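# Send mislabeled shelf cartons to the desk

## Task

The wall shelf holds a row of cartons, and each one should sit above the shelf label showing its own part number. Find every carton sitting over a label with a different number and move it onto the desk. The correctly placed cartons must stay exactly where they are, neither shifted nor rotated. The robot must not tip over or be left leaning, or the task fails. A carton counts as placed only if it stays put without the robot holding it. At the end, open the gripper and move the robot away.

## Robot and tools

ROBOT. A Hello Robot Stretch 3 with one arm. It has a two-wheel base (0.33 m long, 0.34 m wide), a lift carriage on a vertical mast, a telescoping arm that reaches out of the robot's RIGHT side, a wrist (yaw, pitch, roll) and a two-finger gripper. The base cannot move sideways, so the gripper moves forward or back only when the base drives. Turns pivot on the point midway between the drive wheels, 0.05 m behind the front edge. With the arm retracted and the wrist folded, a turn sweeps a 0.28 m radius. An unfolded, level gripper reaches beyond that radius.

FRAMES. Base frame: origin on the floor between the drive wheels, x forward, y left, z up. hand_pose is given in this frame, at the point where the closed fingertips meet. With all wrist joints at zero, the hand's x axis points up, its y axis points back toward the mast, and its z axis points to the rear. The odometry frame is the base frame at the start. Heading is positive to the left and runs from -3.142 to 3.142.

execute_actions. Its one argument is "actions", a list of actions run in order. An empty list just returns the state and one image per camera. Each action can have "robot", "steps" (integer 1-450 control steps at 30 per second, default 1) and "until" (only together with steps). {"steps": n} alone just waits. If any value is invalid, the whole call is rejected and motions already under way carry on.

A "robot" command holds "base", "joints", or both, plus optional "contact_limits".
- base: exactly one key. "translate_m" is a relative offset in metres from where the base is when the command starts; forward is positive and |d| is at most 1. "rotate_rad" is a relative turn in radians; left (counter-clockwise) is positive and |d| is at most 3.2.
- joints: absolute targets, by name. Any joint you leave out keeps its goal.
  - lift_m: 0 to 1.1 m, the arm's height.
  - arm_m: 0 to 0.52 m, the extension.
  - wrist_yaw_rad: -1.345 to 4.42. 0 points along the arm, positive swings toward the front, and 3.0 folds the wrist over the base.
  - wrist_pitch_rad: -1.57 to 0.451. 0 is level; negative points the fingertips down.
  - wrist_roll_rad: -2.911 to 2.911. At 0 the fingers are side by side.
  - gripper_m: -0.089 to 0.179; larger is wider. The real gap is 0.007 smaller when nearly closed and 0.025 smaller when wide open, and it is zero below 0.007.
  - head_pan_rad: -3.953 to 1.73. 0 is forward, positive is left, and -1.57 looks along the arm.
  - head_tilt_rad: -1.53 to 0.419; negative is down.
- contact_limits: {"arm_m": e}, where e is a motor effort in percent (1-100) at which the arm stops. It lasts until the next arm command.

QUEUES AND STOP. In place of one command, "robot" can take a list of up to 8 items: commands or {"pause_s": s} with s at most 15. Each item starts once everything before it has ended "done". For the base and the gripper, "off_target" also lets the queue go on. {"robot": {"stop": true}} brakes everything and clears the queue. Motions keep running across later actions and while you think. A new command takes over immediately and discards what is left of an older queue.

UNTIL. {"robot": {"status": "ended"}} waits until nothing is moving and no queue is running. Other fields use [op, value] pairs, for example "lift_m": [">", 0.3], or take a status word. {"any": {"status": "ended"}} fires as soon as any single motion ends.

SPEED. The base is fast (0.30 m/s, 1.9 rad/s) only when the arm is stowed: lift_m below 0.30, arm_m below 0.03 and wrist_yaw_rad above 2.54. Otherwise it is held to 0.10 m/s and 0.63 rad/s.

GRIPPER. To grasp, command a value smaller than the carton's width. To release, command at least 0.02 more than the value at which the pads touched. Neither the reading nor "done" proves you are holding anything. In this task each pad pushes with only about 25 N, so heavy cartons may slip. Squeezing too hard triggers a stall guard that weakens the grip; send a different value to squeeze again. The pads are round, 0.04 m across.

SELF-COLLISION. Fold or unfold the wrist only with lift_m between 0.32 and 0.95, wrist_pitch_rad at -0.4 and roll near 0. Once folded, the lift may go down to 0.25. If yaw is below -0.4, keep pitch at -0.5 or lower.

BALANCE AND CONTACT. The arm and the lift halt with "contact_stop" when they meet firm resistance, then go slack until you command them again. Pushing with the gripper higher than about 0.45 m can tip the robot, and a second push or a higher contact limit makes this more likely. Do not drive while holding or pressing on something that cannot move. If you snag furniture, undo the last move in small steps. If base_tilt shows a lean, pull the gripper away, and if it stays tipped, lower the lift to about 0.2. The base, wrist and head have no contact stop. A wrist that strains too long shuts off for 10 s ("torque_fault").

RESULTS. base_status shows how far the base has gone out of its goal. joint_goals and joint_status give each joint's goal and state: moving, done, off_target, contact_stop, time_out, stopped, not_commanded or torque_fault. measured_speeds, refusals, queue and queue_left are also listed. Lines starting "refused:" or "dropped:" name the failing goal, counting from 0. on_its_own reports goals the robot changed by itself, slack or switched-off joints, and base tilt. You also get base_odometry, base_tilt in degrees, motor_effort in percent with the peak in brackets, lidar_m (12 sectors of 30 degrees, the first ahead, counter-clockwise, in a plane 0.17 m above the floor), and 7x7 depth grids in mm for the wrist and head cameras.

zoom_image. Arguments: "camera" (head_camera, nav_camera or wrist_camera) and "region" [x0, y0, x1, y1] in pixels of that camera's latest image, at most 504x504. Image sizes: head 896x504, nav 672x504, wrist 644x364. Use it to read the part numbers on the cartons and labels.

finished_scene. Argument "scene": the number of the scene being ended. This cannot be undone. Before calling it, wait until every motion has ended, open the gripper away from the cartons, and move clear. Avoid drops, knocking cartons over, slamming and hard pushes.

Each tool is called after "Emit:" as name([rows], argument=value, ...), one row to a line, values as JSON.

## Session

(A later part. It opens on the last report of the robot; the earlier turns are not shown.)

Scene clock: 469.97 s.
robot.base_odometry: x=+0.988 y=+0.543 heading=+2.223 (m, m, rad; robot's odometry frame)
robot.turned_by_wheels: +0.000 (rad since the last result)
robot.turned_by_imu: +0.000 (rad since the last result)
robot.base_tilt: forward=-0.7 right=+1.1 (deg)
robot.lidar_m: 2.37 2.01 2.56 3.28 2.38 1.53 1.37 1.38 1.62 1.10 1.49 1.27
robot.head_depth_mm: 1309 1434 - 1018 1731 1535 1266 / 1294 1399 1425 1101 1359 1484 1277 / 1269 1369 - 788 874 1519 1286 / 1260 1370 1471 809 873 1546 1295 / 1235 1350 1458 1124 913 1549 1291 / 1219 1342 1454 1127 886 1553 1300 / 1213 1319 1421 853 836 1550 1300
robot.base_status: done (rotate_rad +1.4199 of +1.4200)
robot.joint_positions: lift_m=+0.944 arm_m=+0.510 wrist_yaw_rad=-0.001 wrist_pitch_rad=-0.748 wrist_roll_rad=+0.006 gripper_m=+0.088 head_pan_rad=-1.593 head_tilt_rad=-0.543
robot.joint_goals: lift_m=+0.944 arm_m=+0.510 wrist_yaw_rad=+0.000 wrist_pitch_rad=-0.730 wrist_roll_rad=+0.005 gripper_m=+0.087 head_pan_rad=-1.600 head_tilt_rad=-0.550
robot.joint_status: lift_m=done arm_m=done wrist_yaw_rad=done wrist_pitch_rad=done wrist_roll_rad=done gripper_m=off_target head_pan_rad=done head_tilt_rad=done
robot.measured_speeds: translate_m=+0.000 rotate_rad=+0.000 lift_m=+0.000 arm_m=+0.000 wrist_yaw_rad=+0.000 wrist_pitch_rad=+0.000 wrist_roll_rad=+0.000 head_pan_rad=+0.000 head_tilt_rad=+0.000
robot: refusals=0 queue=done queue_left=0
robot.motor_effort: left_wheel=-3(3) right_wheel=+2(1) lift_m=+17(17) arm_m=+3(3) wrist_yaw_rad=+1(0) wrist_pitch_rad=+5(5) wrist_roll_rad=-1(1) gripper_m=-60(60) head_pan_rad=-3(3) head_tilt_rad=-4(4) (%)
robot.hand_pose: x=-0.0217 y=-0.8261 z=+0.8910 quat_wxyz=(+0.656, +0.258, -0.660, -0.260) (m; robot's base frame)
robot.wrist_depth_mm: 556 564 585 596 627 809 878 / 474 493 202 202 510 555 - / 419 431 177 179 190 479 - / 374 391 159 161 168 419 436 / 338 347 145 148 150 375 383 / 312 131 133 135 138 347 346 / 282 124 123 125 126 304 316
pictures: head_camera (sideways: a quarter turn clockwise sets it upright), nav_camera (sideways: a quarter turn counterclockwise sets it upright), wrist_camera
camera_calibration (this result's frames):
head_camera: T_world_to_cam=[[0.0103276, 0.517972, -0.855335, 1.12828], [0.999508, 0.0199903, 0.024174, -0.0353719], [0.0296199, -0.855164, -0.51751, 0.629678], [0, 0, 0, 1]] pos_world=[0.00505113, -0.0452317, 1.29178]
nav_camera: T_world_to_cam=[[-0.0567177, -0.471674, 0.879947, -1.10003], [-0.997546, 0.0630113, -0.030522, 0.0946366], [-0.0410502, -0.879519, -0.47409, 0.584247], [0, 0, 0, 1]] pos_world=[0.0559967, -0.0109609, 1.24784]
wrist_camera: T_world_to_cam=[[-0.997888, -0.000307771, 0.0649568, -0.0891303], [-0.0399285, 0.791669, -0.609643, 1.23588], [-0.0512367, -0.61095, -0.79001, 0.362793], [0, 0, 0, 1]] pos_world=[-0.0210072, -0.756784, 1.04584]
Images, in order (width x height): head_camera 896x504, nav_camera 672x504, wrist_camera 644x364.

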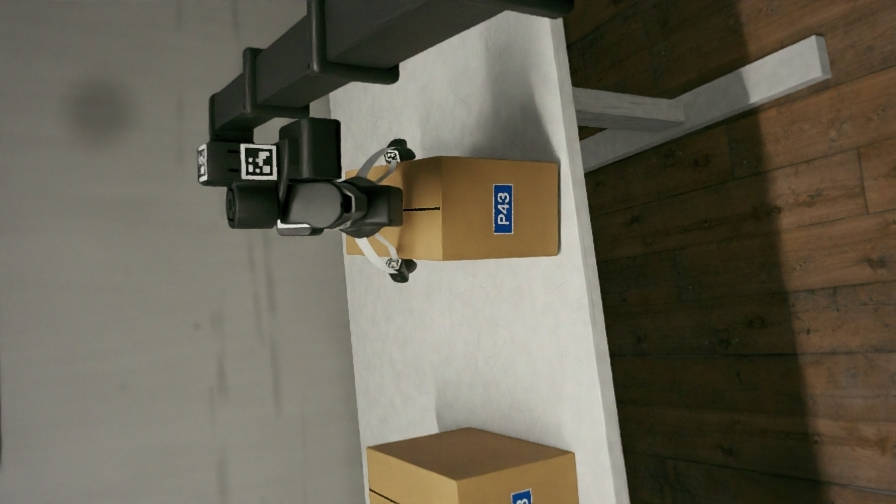

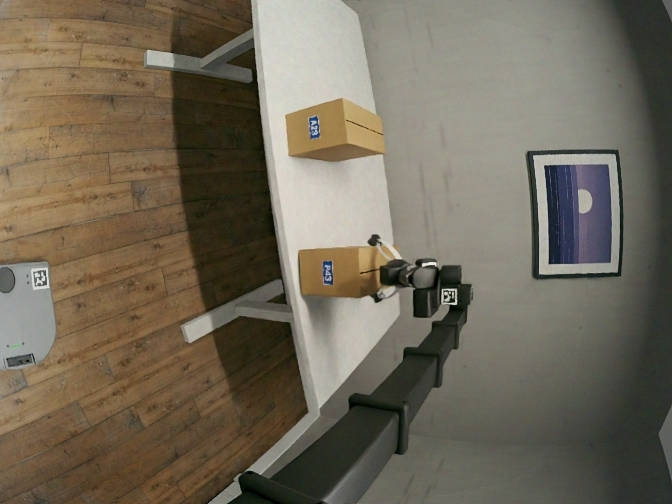

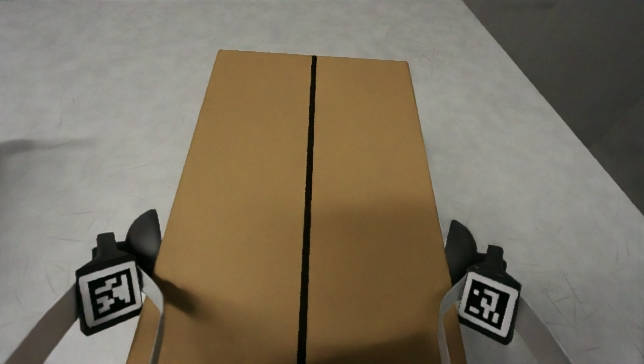

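Emit:
execute_actions([
  {"robot": {"base": {"rotate_rad": 0.1}, "joints": {"arm_m": 0.515}}, "steps": 60, "until": {"robot": {"base_status": ["!=", "moving"]}}},
  {"robot": {"joints": {"lift_m": 0.930}}, "steps": 60, "until": {"robot": {"status": "ended"}}},
])

Scene clock: 474.23 s.
robot.base_odometry: x=+0.988 y=+0.543 heading=+2.323 (m, m, rad; robot's odometry frame)
robot.turned_by_wheels: +0.100 (rad since the last result)
robot.turned_by_imu: +0.101 (rad since the last result)
robot.base_tilt: forward=-0.9 right=+1.2 (deg)
robot.lidar_m: 2.19 2.01 3.19 3.27 2.10 1.47 1.37 1.41 1.10 1.47 1.27 1.98
robot.head_depth_mm: 1261 1391 1476 1007 1335 1478 1264 / 1258 1348 1422 1097 927 1530 1276 / 1253 1358 - 799 856 1530 1282 / 1246 1354 1465 826 856 1555 1292 / 1247 1364 1454 1123 912 1550 1290 / 1242 1360 1452 882 870 1552 1285 / 1229 1340 1469 811 856 1557 1307
robot.base_status: done (rotate_rad +0.0999 of +0.1000)
robot.joint_positions: lift_m=+0.930 arm_m=+0.515 wrist_yaw_rad=+0.000 wrist_pitch_rad=-0.742 wrist_roll_rad=+0.006 gripper_m=+0.088 head_pan_rad=-1.593 head_tilt_rad=-0.543
robot.joint_goals: lift_m=+0.930 arm_m=+0.515 wrist_yaw_rad=+0.000 wrist_pitch_rad=-0.730 wrist_roll_rad=+0.005 gripper_m=+0.087 head_pan_rad=-1.600 head_tilt_rad=-0.550
robot.joint_status: lift_m=done arm_m=done wrist_yaw_rad=done wrist_pitch_rad=done wrist_roll_rad=done gripper_m=off_target head_pan_rad=done head_tilt_rad=done
robot.measured_speeds: translate_m=+0.000 rotate_rad=+0.000 lift_m=+0.000 arm_m=+0.000 wrist_yaw_rad=+0.000 wrist_pitch_rad=+0.000 wrist_roll_rad=+0.000 head_pan_rad=+0.000 head_tilt_rad=+0.000
robot: refusals=0 queue=done queue_left=0
robot.motor_effort: left_wheel=-2(12) right_wheel=+2(9) lift_m=+16(17) arm_m=+3(2) wrist_yaw_rad=+0(1) wrist_pitch_rad=+3(5) wrist_roll_rad=-1(1) gripper_m=-60(60) head_pan_rad=-2(3) head_tilt_rad=-3(4) (%)
robot.hand_pose: x=-0.0216 y=-0.8323 z=+0.8783 quat_wxyz=(+0.657, +0.256, -0.661, -0.258) (m; robot's base frame)
robot.wrist_depth_mm: 536 545 561 578 594 613 770 / 459 473 214 212 512 524 576 / 411 417 183 186 199 458 468 / 359 369 161 165 171 404 415 / 322 335 145 148 151 369 369 / 301 130 133 134 137 334 333 / 273 124 121 123 125 292 306
pictures: head_camera (sideways: a quarter turn clockwise sets it upright), nav_camera (sideways: a quarter turn counterclockwise sets it upright), wrist_camera
camera_calibration (this result's frames):
head_camera: T_world_to_cam=[[0.0103306, 0.517996, -0.85532, 1.12826], [0.999508, 0.0199847, 0.0241752, -0.0353735], [0.029616, -0.855149, -0.517535, 0.62971], [0, 0, 0, 1]] pos_world=[0.00505092, -0.0452314, 1.29178]
nav_camera: T_world_to_cam=[[-0.0567206, -0.471699, 0.879933, -1.10001], [-0.997546, 0.0630171, -0.0305208, 0.094635], [-0.0410542, -0.879505, -0.474116, 0.58428], [0, 0, 0, 1]] pos_world=[0.0559967, -0.0109596, 1.24784]
wrist_camera: T_world_to_cam=[[-0.997888, -0.000180213, 0.0649619, -0.0881489], [-0.0401689, 0.787617, -0.614854, 1.23423], [-0.0510543, -0.616165, -0.78596, 0.340986], [0, 0, 0, 1]] pos_world=[-0.0209764, -0.762009, 1.0326]
Images, in order (width x height): head_camera 896x504, nav_camera 672x504, wrist_camera 644x364.

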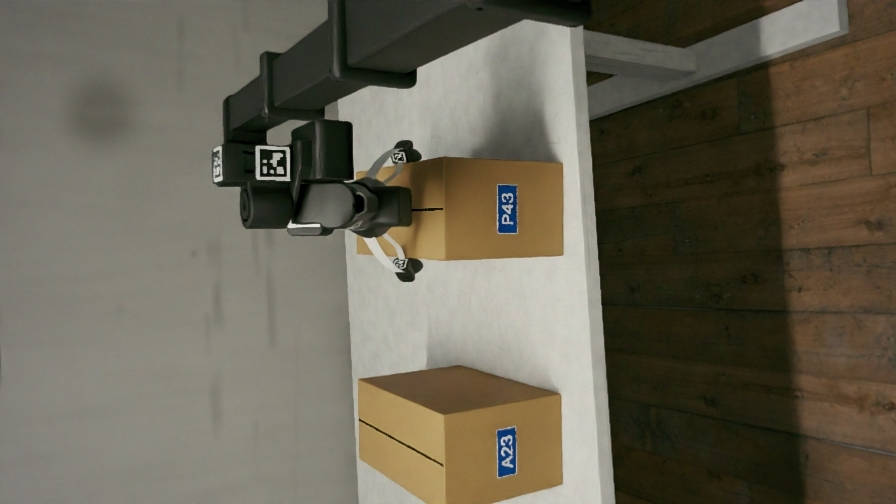

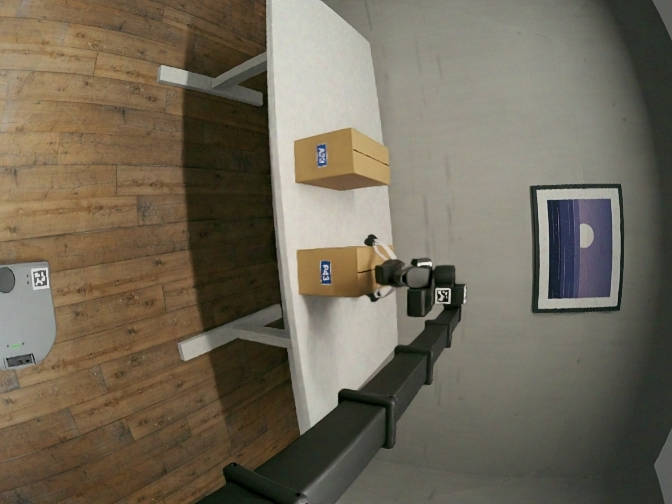

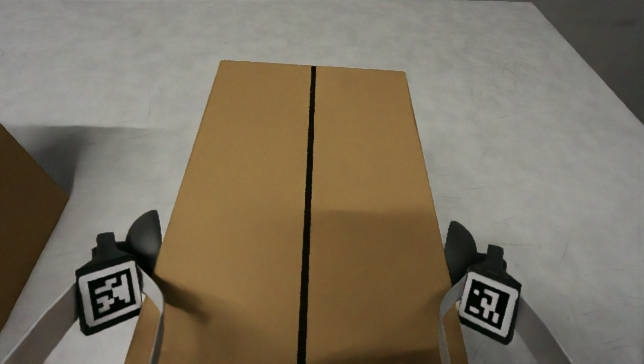

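Emit:
execute_actions([
  {"robot": {"joints": {"gripper_m": 0.175}}, "steps": 90, "until": {"robot": {"gripper_m": [">", 0.165]}}},
  {"robot": {"joints": {"wrist_pitch_rad": -0.25, "arm_m": 0.15}}, "steps": 150, "until": {"robot": {"status": "ended"}}},
])

Scene clock: 481.63 s.
robot.base_odometry: x=+0.988 y=+0.543 heading=+2.323 (m, m, rad; robot's odometry frame)
robot.turned_by_wheels: +0.000 (rad since the last result)
robot.turned_by_imu: +0.000 (rad since the last result)
robot.base_tilt: forward=-0.7 right=+1.2 (deg)
robot.lidar_m: 2.20 2.01 3.19 3.28 2.09 1.47 1.37 1.40 1.10 1.47 1.27 1.98
robot.head_depth_mm: 1258 1384 1471 - - 1442 1261 / 1261 1377 1487 - - 1492 1279 / 1252 1369 1482 - - 1494 1289 / 1239 1361 1460 880 879 1545 1292 / 1243 1363 1447 1166 911 1539 1289 / 1242 1359 1475 883 874 1537 1295 / 1238 1349 1481 815 856 1566 1310
robot.base_status: done (rotate_rad +0.0999 of +0.1000)
robot.joint_positions: lift_m=+0.930 arm_m=+0.150 wrist_yaw_rad=+0.000 wrist_pitch_rad=-0.272 wrist_roll_rad=+0.006 gripper_m=+0.175 head_pan_rad=-1.593 head_tilt_rad=-0.543
robot.joint_goals: lift_m=+0.930 arm_m=+0.150 wrist_yaw_rad=+0.000 wrist_pitch_rad=-0.250 wrist_roll_rad=+0.005 gripper_m=+0.175 head_pan_rad=-1.600 head_tilt_rad=-0.550
robot.joint_status: lift_m=done arm_m=done wrist_yaw_rad=done wrist_pitch_rad=done wrist_roll_rad=done gripper_m=done head_pan_rad=done head_tilt_rad=done
robot.measured_speeds: translate_m=+0.000 rotate_rad=+0.000 lift_m=+0.000 arm_m=+0.000 wrist_yaw_rad=+0.000 wrist_pitch_rad=+0.000 wrist_roll_rad=+0.000 head_pan_rad=+0.000 head_tilt_rad=+0.000
robot: refusals=0 queue=done queue_left=0
robot.motor_effort: left_wheel=-2(2) right_wheel=+1(1) lift_m=+16(16) arm_m=-4(4) wrist_yaw_rad=+0(1) wrist_pitch_rad=+6(7) wrist_roll_rad=-1(1) gripper_m=+0(100) head_pan_rad=-3(4) head_tilt_rad=-3(4) (%)
robot.hand_pose: x=-0.0216 y=-0.5356 z=+0.9771 quat_wxyz=(+0.699, +0.096, -0.702, -0.097) (m; robot's base frame)
robot.wrist_depth_mm: 895 913 944 963 - - - / 922 - - - - - - / - - - - - - - / 373 484 733 413 832 - - / 356 543 580 364 636 696 - / - 464 478 394 512 526 566 / 395 409 407 412 436 450 477
pictures: head_camera (sideways: a quarter turn clockwise sets it upright), nav_camera (sideways: a quarter turn counterclockwise sets it upright), wrist_camera
camera_calibration (this result's frames):
head_camera: T_world_to_cam=[[0.0103312, 0.51801, -0.855312, 1.12825], [0.999508, 0.0199837, 0.0241759, -0.0353744], [0.0296157, -0.855141, -0.517549, 0.629728], [0, 0, 0, 1]] pos_world=[0.0050509, -0.0452313, 1.29178]
nav_camera: T_world_to_cam=[[-0.0567212, -0.471713, 0.879926, -1.1], [-0.997546, 0.0630181, -0.0305202, 0.0946341], [-0.0410545, -0.879497, -0.47413, 0.584299], [0, 0, 0, 1]] pos_world=[0.0559967, -0.0109588, 1.24784]
wrist_camera: T_world_to_cam=[[-0.997883, 0.028905, 0.0582536, -0.0723213], [-0.0405417, 0.423886, -0.904808, 1.1498], [-0.0508463, -0.905254, -0.421817, 0.0908188], [0, 0, 0, 1]] pos_world=[-0.0209357, -0.403078, 1.08287]
Images, in order (width x height): head_camera 896x504, nav_camera 672x504, wrist_camera 644x364.

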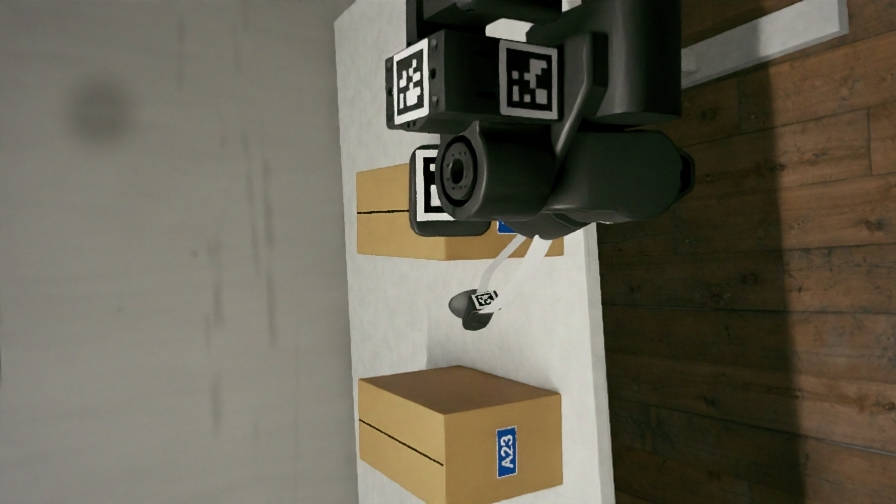

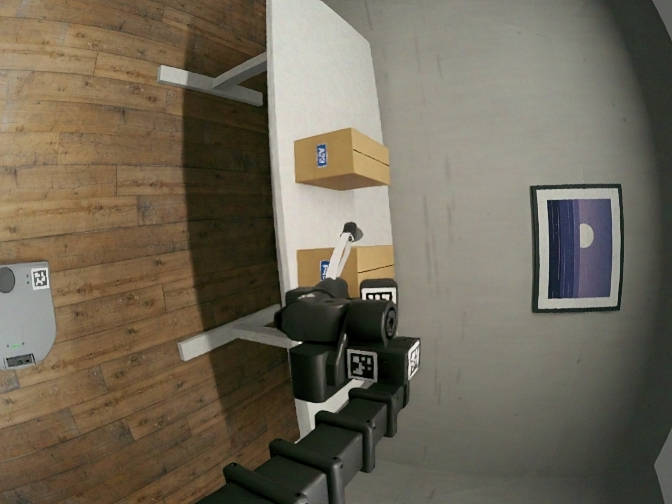

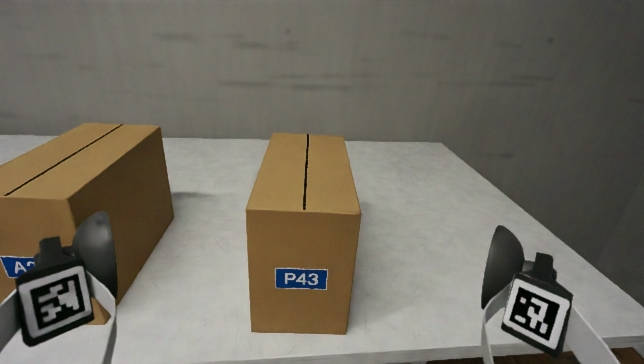

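Emit:
execute_actions([
  {"robot": {"joints": {"arm_m": 0.02}}, "steps": 90, "until": {"robot": {"status": "ended"}}},
])

Scene clock: 486.33 s.
robot.base_odometry: x=+0.988 y=+0.543 heading=+2.323 (m, m, rad; robot's odometry frame)
robot.turned_by_wheels: +0.000 (rad since the last result)
robot.turned_by_imu: +0.000 (rad since the last result)
robot.base_tilt: forward=-0.7 right=+1.2 (deg)
robot.lidar_m: 2.20 2.01 3.22 3.27 2.10 1.47 1.36 1.40 1.10 1.48 1.27 1.99
robot.head_depth_mm: 1260 1379 1480 1091 891 - - / 1258 1373 1481 1103 897 - - / 1250 1367 1470 810 841 - - / 1248 1364 1457 840 852 1543 1298 / 1247 1361 1455 1112 941 1540 1294 / 1240 1352 1467 880 873 1547 1295 / 1231 1347 1472 814 857 1560 1298
robot.base_status: done (rotate_rad +0.0999 of +0.1000)
robot.joint_positions: lift_m=+0.930 arm_m=+0.020 wrist_yaw_rad=+0.000 wrist_pitch_rad=-0.272 wrist_roll_rad=+0.006 gripper_m=+0.175 head_pan_rad=-1.593 head_tilt_rad=-0.543
robot.joint_goals: lift_m=+0.930 arm_m=+0.020 wrist_yaw_rad=+0.000 wrist_pitch_rad=-0.250 wrist_roll_rad=+0.005 gripper_m=+0.175 head_pan_rad=-1.600 head_tilt_rad=-0.550
robot.joint_status: lift_m=done arm_m=done wrist_yaw_rad=done wrist_pitch_rad=done wrist_roll_rad=done gripper_m=done head_pan_rad=done head_tilt_rad=done
robot.measured_speeds: translate_m=+0.000 rotate_rad=+0.000 lift_m=+0.000 arm_m=+0.000 wrist_yaw_rad=+0.000 wrist_pitch_rad=+0.000 wrist_roll_rad=+0.000 head_pan_rad=+0.000 head_tilt_rad=+0.000
robot: refusals=0 queue=done queue_left=0
robot.motor_effort: left_wheel=-2(2) right_wheel=+1(1) lift_m=+16(16) arm_m=-4(3) wrist_yaw_rad=+0(0) wrist_pitch_rad=+6(6) wrist_roll_rad=-1(1) gripper_m=+0(0) head_pan_rad=-3(3) head_tilt_rad=-3(3) (%)
robot.hand_pose: x=-0.0216 y=-0.4056 z=+0.9771 quat_wxyz=(+0.699, +0.096, -0.702, -0.097) (m; robot's base frame)
robot.wrist_depth_mm: - - - - - - - / - - - - - - - / - 576 - 653 - - - / 491 495 735 484 836 - - / 584 539 595 519 641 676 - / - 509 528 534 555 - - / - - - - - - -
pictures: head_camera (sideways: a quarter turn clockwise sets it upright), nav_camera (sideways: a quarter turn counterclockwise sets it upright), wrist_camera
camera_calibration (this result's frames):
head_camera: T_world_to_cam=[[0.0103314, 0.518016, -0.855309, 1.12825], [0.999508, 0.0199835, 0.0241762, -0.0353747], [0.0296157, -0.855138, -0.517554, 0.629735], [0, 0, 0, 1]] pos_world=[0.00505089, -0.0452312, 1.29178]
nav_camera: T_world_to_cam=[[-0.0567214, -0.471719, 0.879923, -1.09999], [-0.997546, 0.0630185, -0.0305199, 0.0946338], [-0.0410545, -0.879494, -0.474136, 0.584306], [0, 0, 0, 1]] pos_world=[0.0559967, -0.0109584, 1.24784]
wrist_camera: T_world_to_cam=[[-0.997884, 0.0288826, 0.0582523, -0.0760813], [-0.0405523, 0.423846, -0.904826, 1.0947], [-0.0508238, -0.905274, -0.421778, 0.208459], [0, 0, 0, 1]] pos_world=[-0.020933, -0.273074, 1.08287]
Images, in order (width x height): head_camera 896x504, nav_camera 672x504, wrist_camera 644x364.

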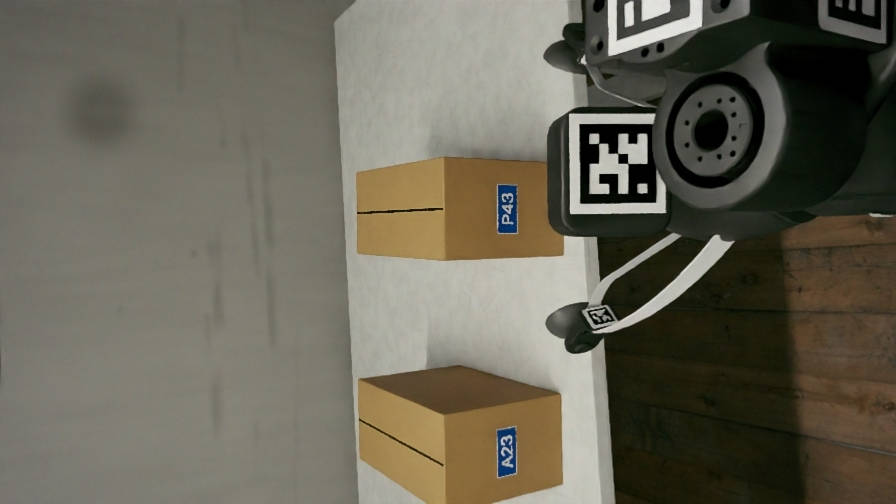

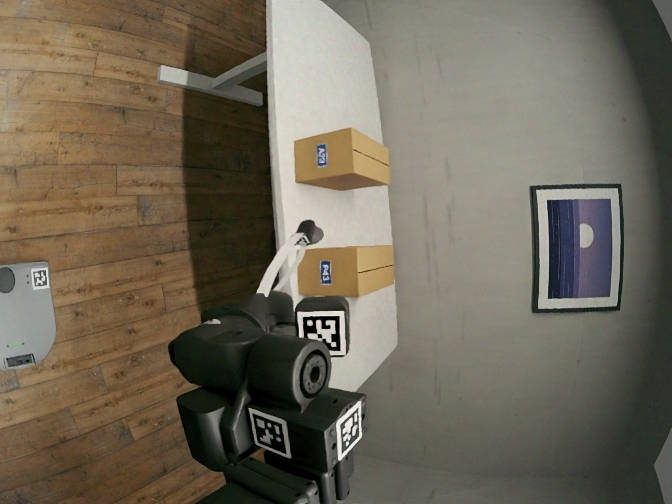

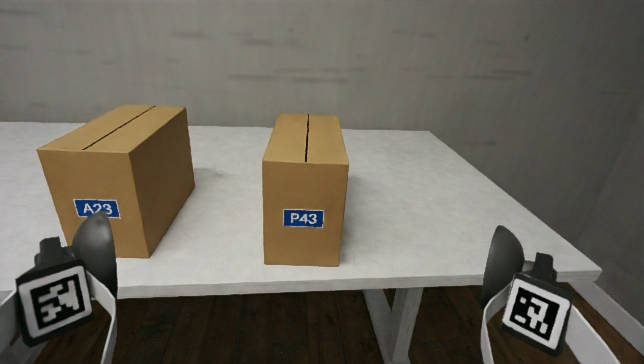

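Both cartons are on the desk and the gripper is clear.

Emit:
finished_scene(scene=1)

The scene is finished: the task was done.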